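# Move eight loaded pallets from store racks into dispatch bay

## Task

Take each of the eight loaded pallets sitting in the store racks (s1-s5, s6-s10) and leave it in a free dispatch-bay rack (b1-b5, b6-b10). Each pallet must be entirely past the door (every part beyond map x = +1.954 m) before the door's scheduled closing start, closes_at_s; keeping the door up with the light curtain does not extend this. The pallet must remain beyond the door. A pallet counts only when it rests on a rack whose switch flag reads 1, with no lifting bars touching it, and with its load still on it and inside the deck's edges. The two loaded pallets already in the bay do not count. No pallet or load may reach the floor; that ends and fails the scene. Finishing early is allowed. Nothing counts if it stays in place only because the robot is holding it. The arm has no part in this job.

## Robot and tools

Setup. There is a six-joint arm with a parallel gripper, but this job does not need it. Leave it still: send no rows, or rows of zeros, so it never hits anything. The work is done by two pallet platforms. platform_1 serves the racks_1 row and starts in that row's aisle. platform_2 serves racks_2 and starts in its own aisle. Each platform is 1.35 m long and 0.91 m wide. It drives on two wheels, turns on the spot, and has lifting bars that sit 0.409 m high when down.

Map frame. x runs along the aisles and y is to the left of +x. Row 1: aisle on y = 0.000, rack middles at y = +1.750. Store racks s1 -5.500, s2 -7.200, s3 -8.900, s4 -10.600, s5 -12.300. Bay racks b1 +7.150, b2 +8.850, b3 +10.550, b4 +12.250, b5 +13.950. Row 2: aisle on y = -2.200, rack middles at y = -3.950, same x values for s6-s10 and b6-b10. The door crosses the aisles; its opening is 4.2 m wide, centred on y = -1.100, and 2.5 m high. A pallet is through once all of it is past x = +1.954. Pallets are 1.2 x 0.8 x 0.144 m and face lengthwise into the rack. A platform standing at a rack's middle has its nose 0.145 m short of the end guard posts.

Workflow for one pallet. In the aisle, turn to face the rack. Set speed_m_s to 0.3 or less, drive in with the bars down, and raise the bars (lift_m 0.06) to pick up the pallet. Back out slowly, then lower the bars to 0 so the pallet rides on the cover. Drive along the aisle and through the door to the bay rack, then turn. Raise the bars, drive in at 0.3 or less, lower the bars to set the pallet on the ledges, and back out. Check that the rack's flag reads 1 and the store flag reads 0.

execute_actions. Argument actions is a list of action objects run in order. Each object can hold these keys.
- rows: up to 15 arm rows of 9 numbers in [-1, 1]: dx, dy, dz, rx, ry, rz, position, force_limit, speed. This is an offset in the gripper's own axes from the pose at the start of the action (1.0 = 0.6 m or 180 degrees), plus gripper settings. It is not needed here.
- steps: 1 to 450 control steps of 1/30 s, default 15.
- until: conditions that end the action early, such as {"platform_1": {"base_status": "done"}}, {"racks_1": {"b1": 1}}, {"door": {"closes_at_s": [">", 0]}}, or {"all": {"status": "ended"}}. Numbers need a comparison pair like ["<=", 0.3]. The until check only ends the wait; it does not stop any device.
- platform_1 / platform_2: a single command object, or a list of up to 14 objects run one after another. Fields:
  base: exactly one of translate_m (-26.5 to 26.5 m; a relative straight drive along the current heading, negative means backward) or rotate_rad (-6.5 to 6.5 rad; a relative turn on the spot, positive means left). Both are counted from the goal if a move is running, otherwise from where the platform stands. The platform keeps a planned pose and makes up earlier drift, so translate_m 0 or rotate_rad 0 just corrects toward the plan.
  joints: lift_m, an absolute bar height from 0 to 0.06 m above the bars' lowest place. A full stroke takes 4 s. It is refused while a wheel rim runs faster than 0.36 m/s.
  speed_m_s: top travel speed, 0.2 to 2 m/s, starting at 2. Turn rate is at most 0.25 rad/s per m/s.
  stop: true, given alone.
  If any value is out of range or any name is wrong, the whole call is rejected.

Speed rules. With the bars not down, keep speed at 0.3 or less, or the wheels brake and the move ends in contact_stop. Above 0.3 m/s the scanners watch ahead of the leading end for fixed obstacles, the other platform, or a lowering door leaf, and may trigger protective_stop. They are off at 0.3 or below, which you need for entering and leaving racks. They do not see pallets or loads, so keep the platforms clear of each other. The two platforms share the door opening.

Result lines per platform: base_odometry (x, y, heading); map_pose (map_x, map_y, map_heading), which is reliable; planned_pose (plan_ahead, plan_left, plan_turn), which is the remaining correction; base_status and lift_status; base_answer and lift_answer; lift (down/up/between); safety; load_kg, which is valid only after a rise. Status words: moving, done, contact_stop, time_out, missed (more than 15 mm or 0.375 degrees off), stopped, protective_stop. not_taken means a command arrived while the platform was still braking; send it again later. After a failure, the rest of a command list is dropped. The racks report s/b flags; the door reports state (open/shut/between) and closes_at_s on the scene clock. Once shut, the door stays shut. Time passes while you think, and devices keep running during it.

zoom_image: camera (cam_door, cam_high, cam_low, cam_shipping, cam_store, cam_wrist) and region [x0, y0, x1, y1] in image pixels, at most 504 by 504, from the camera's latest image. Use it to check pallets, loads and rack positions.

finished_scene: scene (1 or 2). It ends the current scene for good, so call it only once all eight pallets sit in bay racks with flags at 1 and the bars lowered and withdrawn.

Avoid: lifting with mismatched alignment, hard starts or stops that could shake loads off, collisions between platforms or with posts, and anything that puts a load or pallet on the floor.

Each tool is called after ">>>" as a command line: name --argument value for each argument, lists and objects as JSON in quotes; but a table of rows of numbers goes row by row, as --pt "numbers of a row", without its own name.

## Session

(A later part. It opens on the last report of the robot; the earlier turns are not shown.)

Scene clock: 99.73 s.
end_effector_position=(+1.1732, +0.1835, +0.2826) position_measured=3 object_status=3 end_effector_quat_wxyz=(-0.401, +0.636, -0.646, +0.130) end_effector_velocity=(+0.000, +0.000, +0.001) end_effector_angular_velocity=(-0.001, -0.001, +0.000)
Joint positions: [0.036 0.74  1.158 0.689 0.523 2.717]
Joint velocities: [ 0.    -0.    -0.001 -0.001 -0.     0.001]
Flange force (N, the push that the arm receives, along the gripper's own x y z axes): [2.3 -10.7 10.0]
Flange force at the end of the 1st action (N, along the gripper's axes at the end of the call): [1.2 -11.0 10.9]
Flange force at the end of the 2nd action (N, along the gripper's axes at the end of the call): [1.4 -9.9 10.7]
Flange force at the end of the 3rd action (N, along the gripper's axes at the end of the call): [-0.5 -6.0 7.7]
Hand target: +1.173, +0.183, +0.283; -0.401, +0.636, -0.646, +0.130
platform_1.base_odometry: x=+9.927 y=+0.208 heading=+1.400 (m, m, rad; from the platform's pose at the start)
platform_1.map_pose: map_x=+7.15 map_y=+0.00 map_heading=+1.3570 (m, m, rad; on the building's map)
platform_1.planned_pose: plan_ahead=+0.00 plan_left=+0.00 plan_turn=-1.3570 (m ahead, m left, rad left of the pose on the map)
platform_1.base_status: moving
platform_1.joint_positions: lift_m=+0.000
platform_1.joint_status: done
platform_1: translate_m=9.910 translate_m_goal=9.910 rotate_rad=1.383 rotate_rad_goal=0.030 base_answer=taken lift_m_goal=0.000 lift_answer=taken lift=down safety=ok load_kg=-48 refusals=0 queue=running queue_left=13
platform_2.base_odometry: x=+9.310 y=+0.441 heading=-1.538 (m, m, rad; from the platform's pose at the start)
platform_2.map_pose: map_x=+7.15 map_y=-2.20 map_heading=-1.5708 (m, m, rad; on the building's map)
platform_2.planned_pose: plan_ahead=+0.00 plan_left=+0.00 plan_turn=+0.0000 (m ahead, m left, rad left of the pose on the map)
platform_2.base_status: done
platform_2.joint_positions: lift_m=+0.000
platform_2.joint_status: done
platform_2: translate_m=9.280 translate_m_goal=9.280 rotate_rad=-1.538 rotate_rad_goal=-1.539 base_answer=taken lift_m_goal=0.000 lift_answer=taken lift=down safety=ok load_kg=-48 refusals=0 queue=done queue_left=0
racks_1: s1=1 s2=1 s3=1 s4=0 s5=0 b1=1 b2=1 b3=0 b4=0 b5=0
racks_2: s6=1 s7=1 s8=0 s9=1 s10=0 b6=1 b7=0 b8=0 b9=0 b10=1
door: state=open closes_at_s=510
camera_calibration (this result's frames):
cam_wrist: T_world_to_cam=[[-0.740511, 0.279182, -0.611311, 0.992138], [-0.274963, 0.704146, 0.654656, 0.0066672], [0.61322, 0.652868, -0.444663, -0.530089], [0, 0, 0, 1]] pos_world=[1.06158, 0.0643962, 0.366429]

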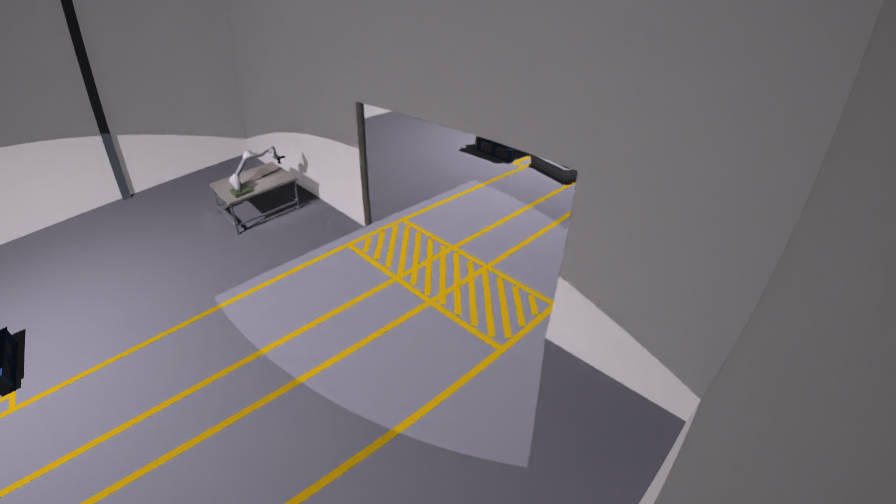

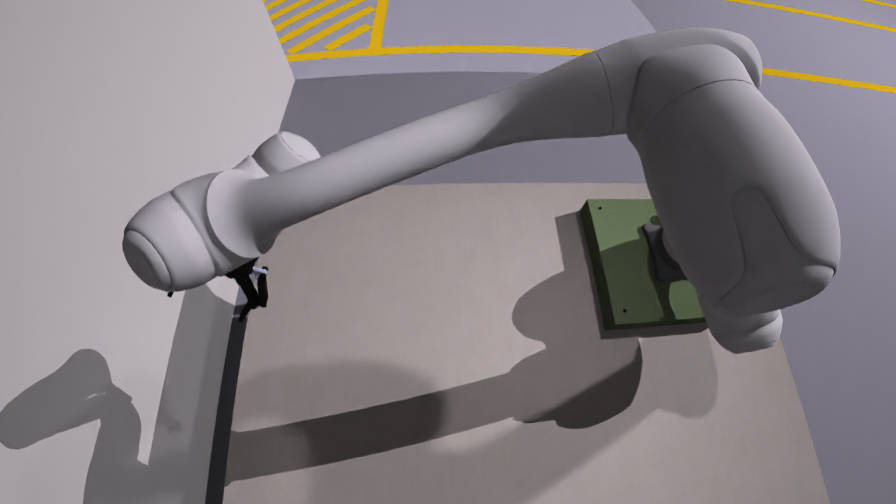

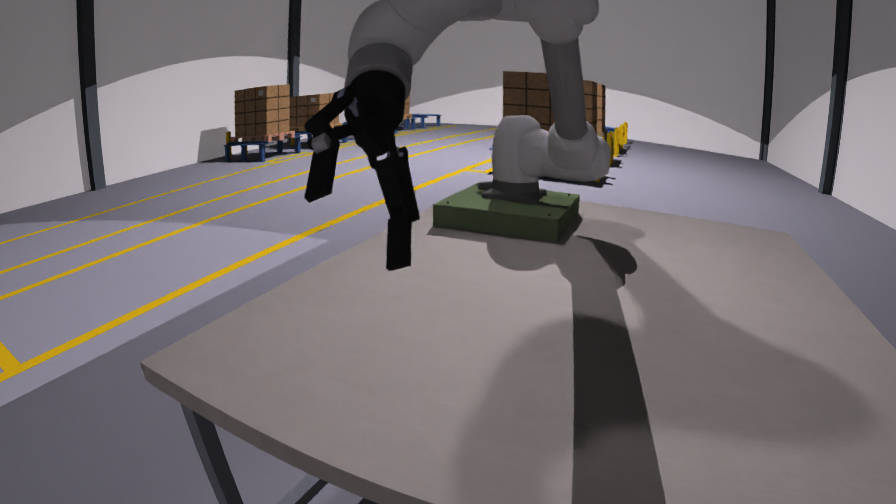

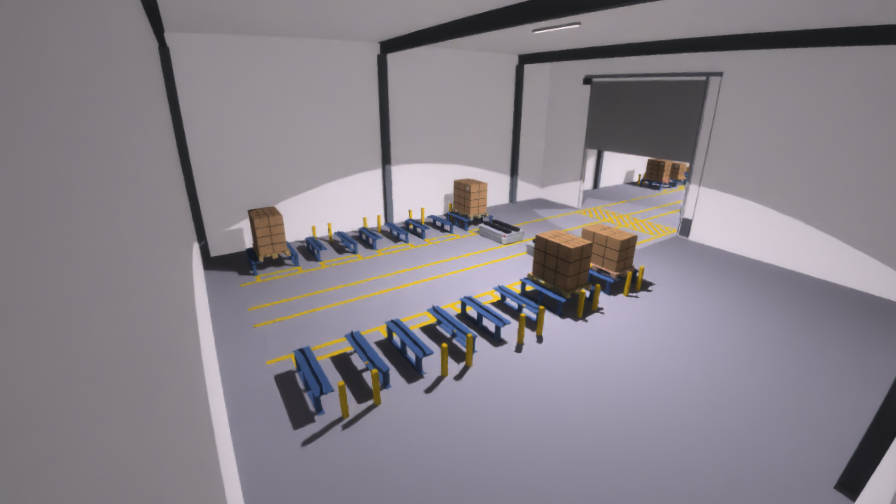

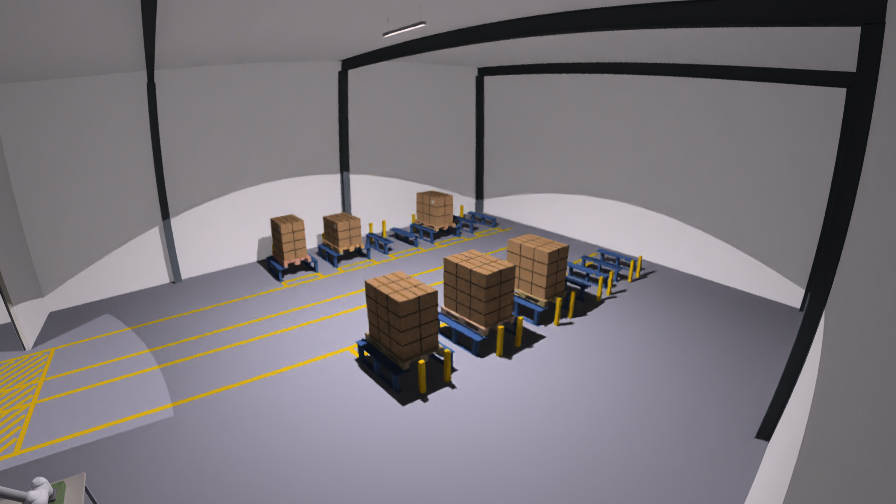

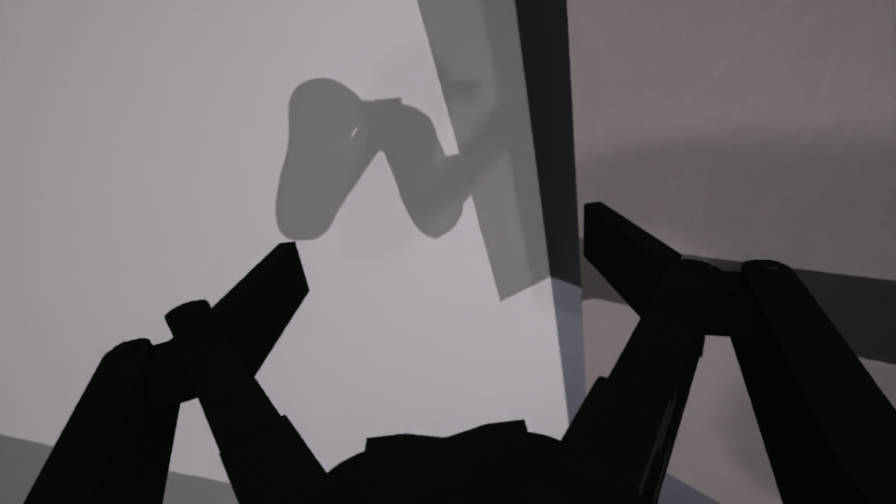

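>>> execute_actions --actions '[{"platform_2":[{"base":{"rotate_rad":1.5708},"speed_m_s":2},{"base":{"translate_m":-17.75}},{"base":{"rotate_rad":-1.5708}},{"base":{"translate_m":1.75},"speed_m_s":0.3},{"joints":{"lift_m":0.06}},{"base":{"translate_m":-1.75}},{"joints":{"lift_m":0}},{"base":{"rotate_rad":1.5708},"speed_m_s":2},{"base":{"translate_m":19.45}},{"base":{"rotate_rad":-1.5708}},{"joints":{"lift_m":0.06}},{"base":{"translate_m":1.75},"speed_m_s":0.3},{"joints":{"lift_m":0}},{"base":{"translate_m":-1.75}}],"steps":450},{"steps":450},{"steps":450},{"steps":450}]'

>>> execute_actions --actions '[{"steps":450,"until":{"platform_1":{"queue":["!=","running"]}}},{"steps":450,"until":{"platform_1":{"queue":["!=","running"]}}},{"platform_1":[{"base":{"rotate_rad":-1.5708},"speed_m_s":2},{"base":{"translate_m":-17.75}},{"base":{"rotate_rad":1.5708}},{"base":{"translate_m":1.75},"speed_m_s":0.3},{"joints":{"lift_m":0.06}},{"base":{"translate_m":-1.75}},{"joints":{"lift_m":0}},{"base":{"rotate_rad":-1.5708},"speed_m_s":2},{"base":{"translate_m":19.45}},{"base":{"rotate_rad":1.5708}},{"joints":{"lift_m":0.06}},{"base":{"translate_m":1.75},"speed_m_s":0.3},{"joints":{"lift_m":0}},{"base":{"translate_m":-1.75}}],"steps":300,"until":{"platform_2":{"queue":["!=","running"]}}}]'

Scene clock: 164.73 s.
end_effector_position=(+1.1732, +0.1835, +0.2826) position_measured=3 object_status=3 end_effector_quat_wxyz=(-0.401, +0.636, -0.646, +0.130) end_effector_velocity=(+0.001, +0.000, +0.002) end_effector_angular_velocity=(-0.000, -0.003, +0.000)
Joint positions: [0.036 0.74  1.158 0.689 0.523 2.717]
Joint velocities: [ 0.    -0.001 -0.002 -0.    -0.    -0.   ]
Flange force (N, the push that the arm receives, along the gripper's own x y z axes): [-0.5 -9.1 10.9]
Flange force at the end of the 1st action (N, along the gripper's axes at the end of the call): [1.3 -9.3 10.9]
Flange force at the end of the 2nd action (N, along the gripper's axes at the end of the call): [0.9 -7.4 10.6]
Flange force at the end of the 3rd action (N, along the gripper's axes at the end of the call): [-0.3 -6.4 10.3]
Hand target: +1.173, +0.183, +0.283; -0.401, +0.636, -0.646, +0.130
platform_1.base_odometry: x=+13.341 y=+0.277 heading=+1.591 (m, m, rad; from the platform's pose at the start)
platform_1.map_pose: map_x=+10.55 map_y=+0.00 map_heading=+1.5621 (m, m, rad; on the building's map)
platform_1.planned_pose: plan_ahead=+0.00 plan_left=+0.00 plan_turn=+0.0088 (m ahead, m left, rad left of the pose on the map)
platform_1.base_status: moving
platform_1.joint_positions: lift_m=+0.000
platform_1.joint_status: done
platform_1: translate_m=13.320 translate_m_goal=13.320 rotate_rad=1.594 rotate_rad_goal=1.597 base_answer=taken lift_m_goal=0.000 lift_answer=taken lift=down safety=ok load_kg=-48 refusals=0 queue=running queue_left=4
platform_2.base_odometry: x=+9.051 y=+0.478 heading=+0.036 (m, m, rad; from the platform's pose at the start)
platform_2.map_pose: map_x=+6.90 map_y=-2.20 map_heading=-0.0044 (m, m, rad; on the building's map)
platform_2.planned_pose: plan_ahead=+1.95 plan_left=+0.01 plan_turn=+0.0044 (m ahead, m left, rad left of the pose on the map)
platform_2.base_status: moving
platform_2.joint_positions: lift_m=+0.000
platform_2.joint_status: done
platform_2: translate_m=9.070 translate_m_goal=10.981 rotate_rad=0.036 rotate_rad_goal=0.035 base_answer=taken lift_m_goal=0.000 lift_answer=taken lift=down safety=ok load_kg=-48 refusals=0 queue=running queue_left=5
racks_1: s1=1 s2=1 s3=0 s4=0 s5=0 b1=1 b2=1 b3=0 b4=0 b5=0
racks_2: s6=1 s7=1 s8=0 s9=0 s10=0 b6=1 b7=0 b8=0 b9=0 b10=1
door: state=open closes_at_s=510
camera_calibration (this result's frames):
cam_wrist: T_world_to_cam=[[-0.740511, 0.279182, -0.611311, 0.992137], [-0.274963, 0.704146, 0.654656, 0.00666714], [0.61322, 0.652868, -0.444663, -0.530089], [0, 0, 0, 1]] pos_world=[1.06158, 0.0643963, 0.366429]

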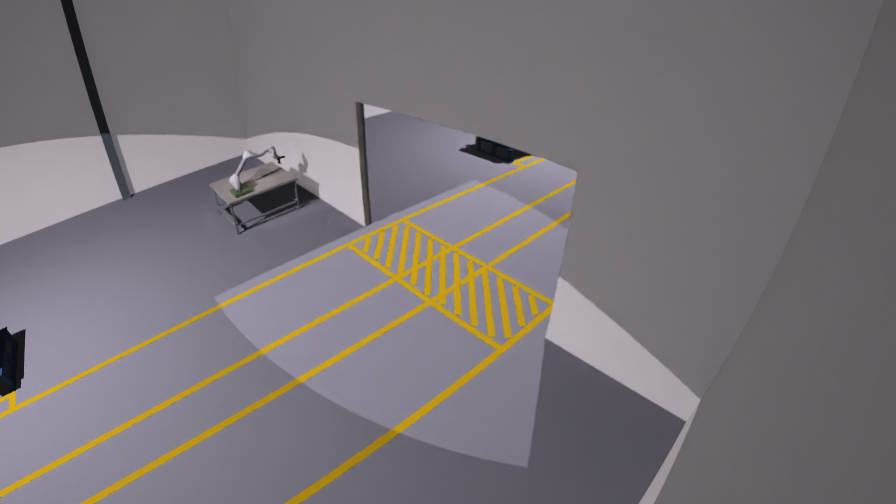

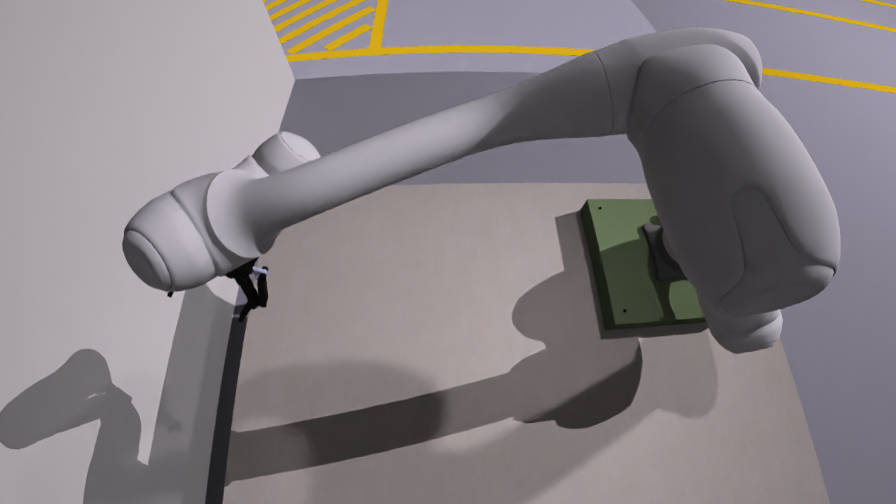

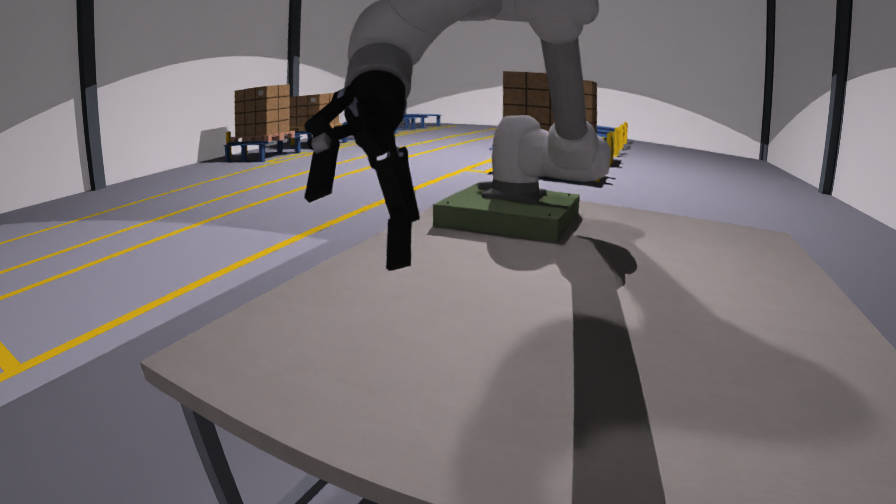

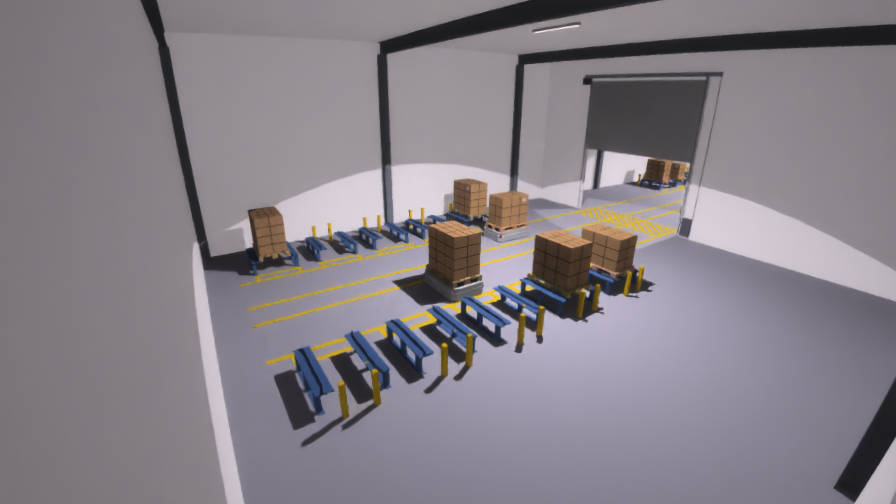

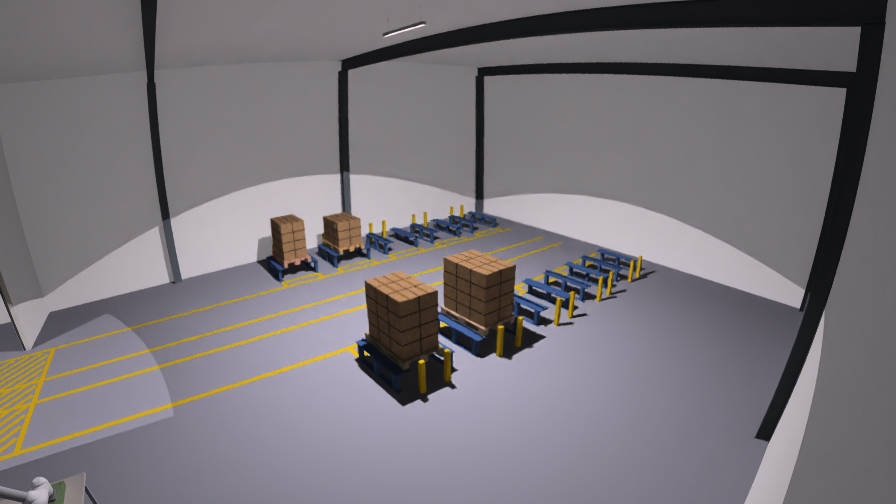

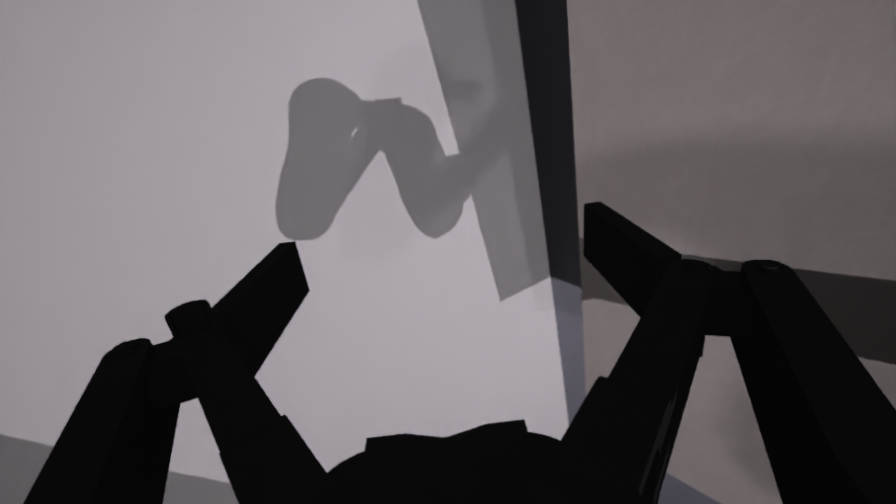

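Scene clock: 195.10 s.
end_effector_position=(+1.1732, +0.1835, +0.2826) position_measured=3 object_status=3 end_effector_quat_wxyz=(-0.401, +0.636, -0.646, +0.130) end_effector_velocity=(-0.000, -0.000, +0.000) end_effector_angular_velocity=(+0.000, -0.000, -0.001)
Joint positions: [0.036 0.74  1.158 0.689 0.523 2.717]
Joint velocities: [-0.    -0.001  0.001 -0.    -0.     0.001]
Flange force (N, the push that the arm receives, along the gripper's own x y z axes): [-0.1 -9.2 11.4]
Flange force at the end of the 1st action (N, along the gripper's axes at the end of the call): [0.9 -8.0 9.5]
Flange force at the end of the 2nd action (N, along the gripper's axes at the end of the call): [0.3 -9.7 12.7]
Hand target: +1.173, +0.183, +0.283; -0.401, +0.636, -0.646, +0.130
platform_1.base_odometry: x=+10.655 y=+0.205 heading=+0.028 (m, m, rad; from the platform's pose at the start)
platform_1.map_pose: map_x=+7.81 map_y=+0.00 map_heading=+0.0000 (m, m, rad; on the building's map)
platform_1.planned_pose: plan_ahead=-15.01 plan_left=+0.00 plan_turn=+0.0000 (m ahead, m left, rad left of the pose on the map)
platform_1.base_status: moving
platform_1.joint_positions: lift_m=+0.000
platform_1.joint_status: done
platform_1: translate_m=10.579 translate_m_goal=-4.439 rotate_rad=0.028 rotate_rad_goal=0.029 base_answer=taken lift_m_goal=0.000 lift_answer=taken lift=down safety=ok load_kg=-48 refusals=0 queue=running queue_left=12
platform_2.base_odometry: x=+11.037 y=+0.553 heading=-1.542 (m, m, rad; from the platform's pose at the start)
platform_2.map_pose: map_x=+8.85 map_y=-2.20 map_heading=-1.5708 (m, m, rad; on the building's map)
platform_2.planned_pose: plan_ahead=+0.00 plan_left=+0.00 plan_turn=+0.0000 (m ahead, m left, rad left of the pose on the map)
platform_2.base_status: done
platform_2.joint_positions: lift_m=+0.000
platform_2.joint_status: done
platform_2: translate_m=11.020 translate_m_goal=11.020 rotate_rad=-1.542 rotate_rad_goal=-1.542 base_answer=taken lift_m_goal=0.000 lift_answer=taken lift=down safety=ok load_kg=-48 refusals=0 queue=done queue_left=0
racks_1: s1=1 s2=1 s3=0 s4=0 s5=0 b1=1 b2=1 b3=1 b4=0 b5=0
racks_2: s6=1 s7=1 s8=0 s9=0 s10=0 b6=1 b7=1 b8=0 b9=0 b10=1
door: state=open closes_at_s=510
camera_calibration (this result's frames):
cam_wrist: T_world_to_cam=[[-0.740511, 0.279182, -0.611311, 0.992138], [-0.274963, 0.704146, 0.654656, 0.00666697], [0.61322, 0.652868, -0.444663, -0.530089], [0, 0, 0, 1]] pos_world=[1.06158, 0.0643962, 0.366429]

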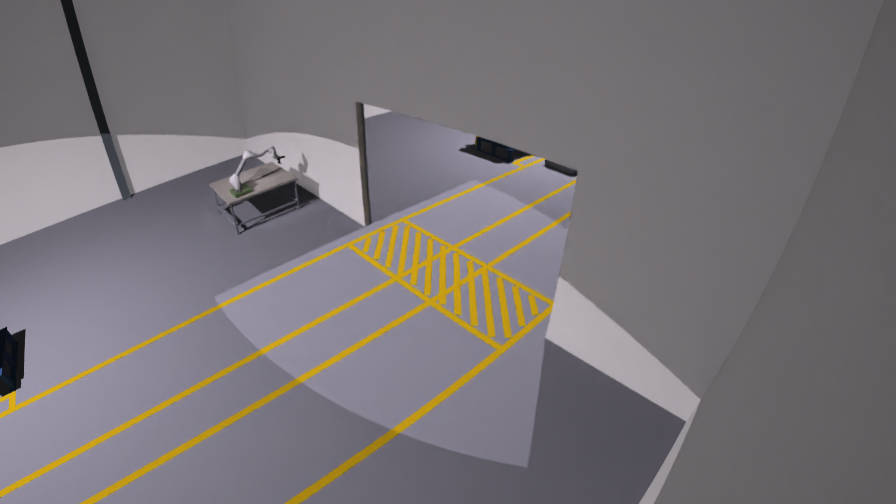

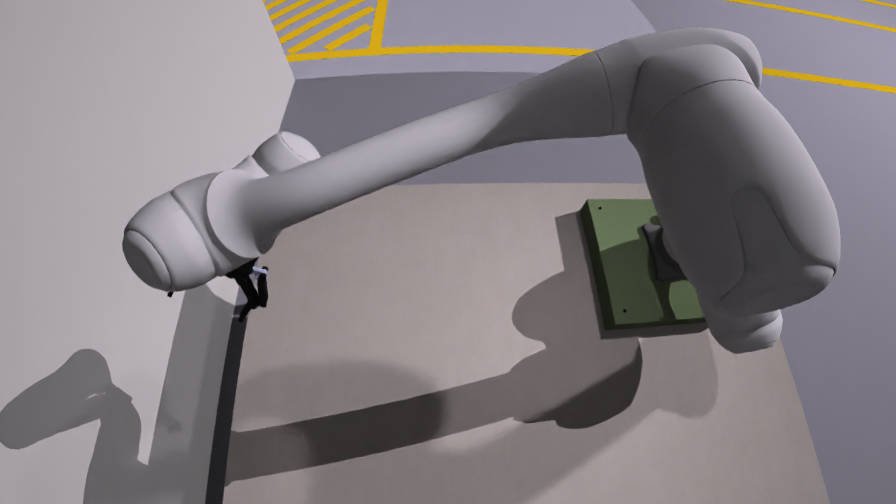

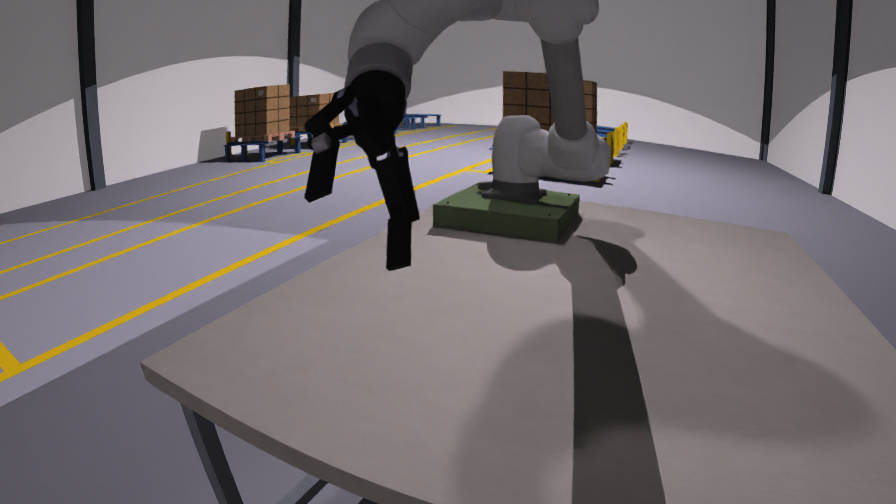

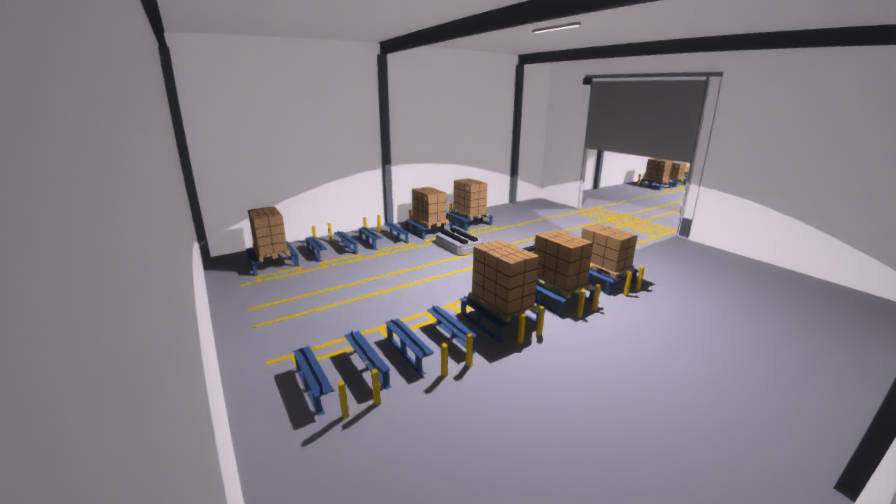

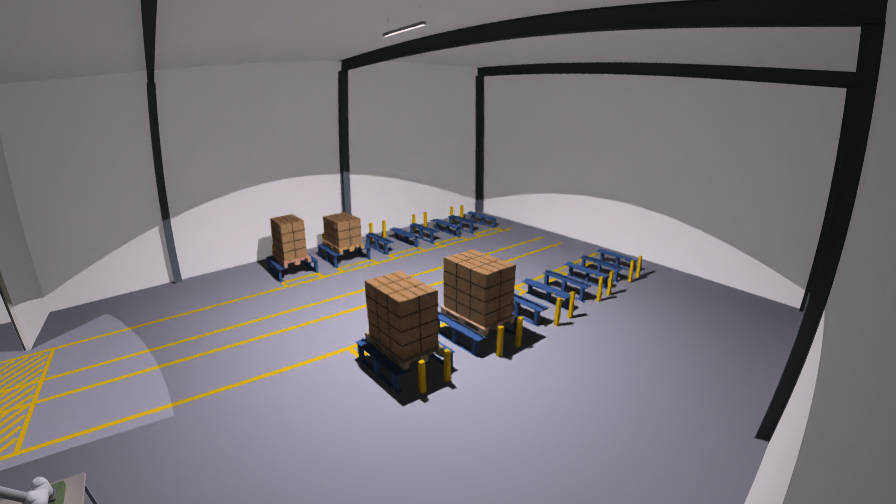

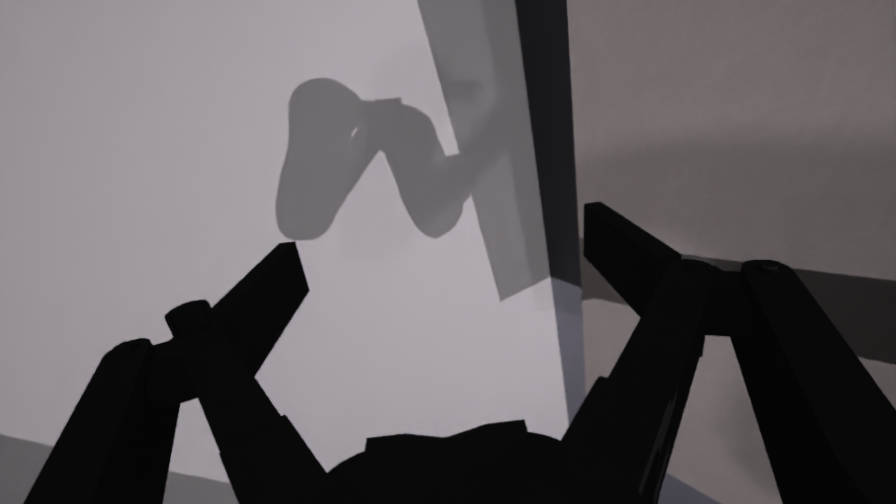

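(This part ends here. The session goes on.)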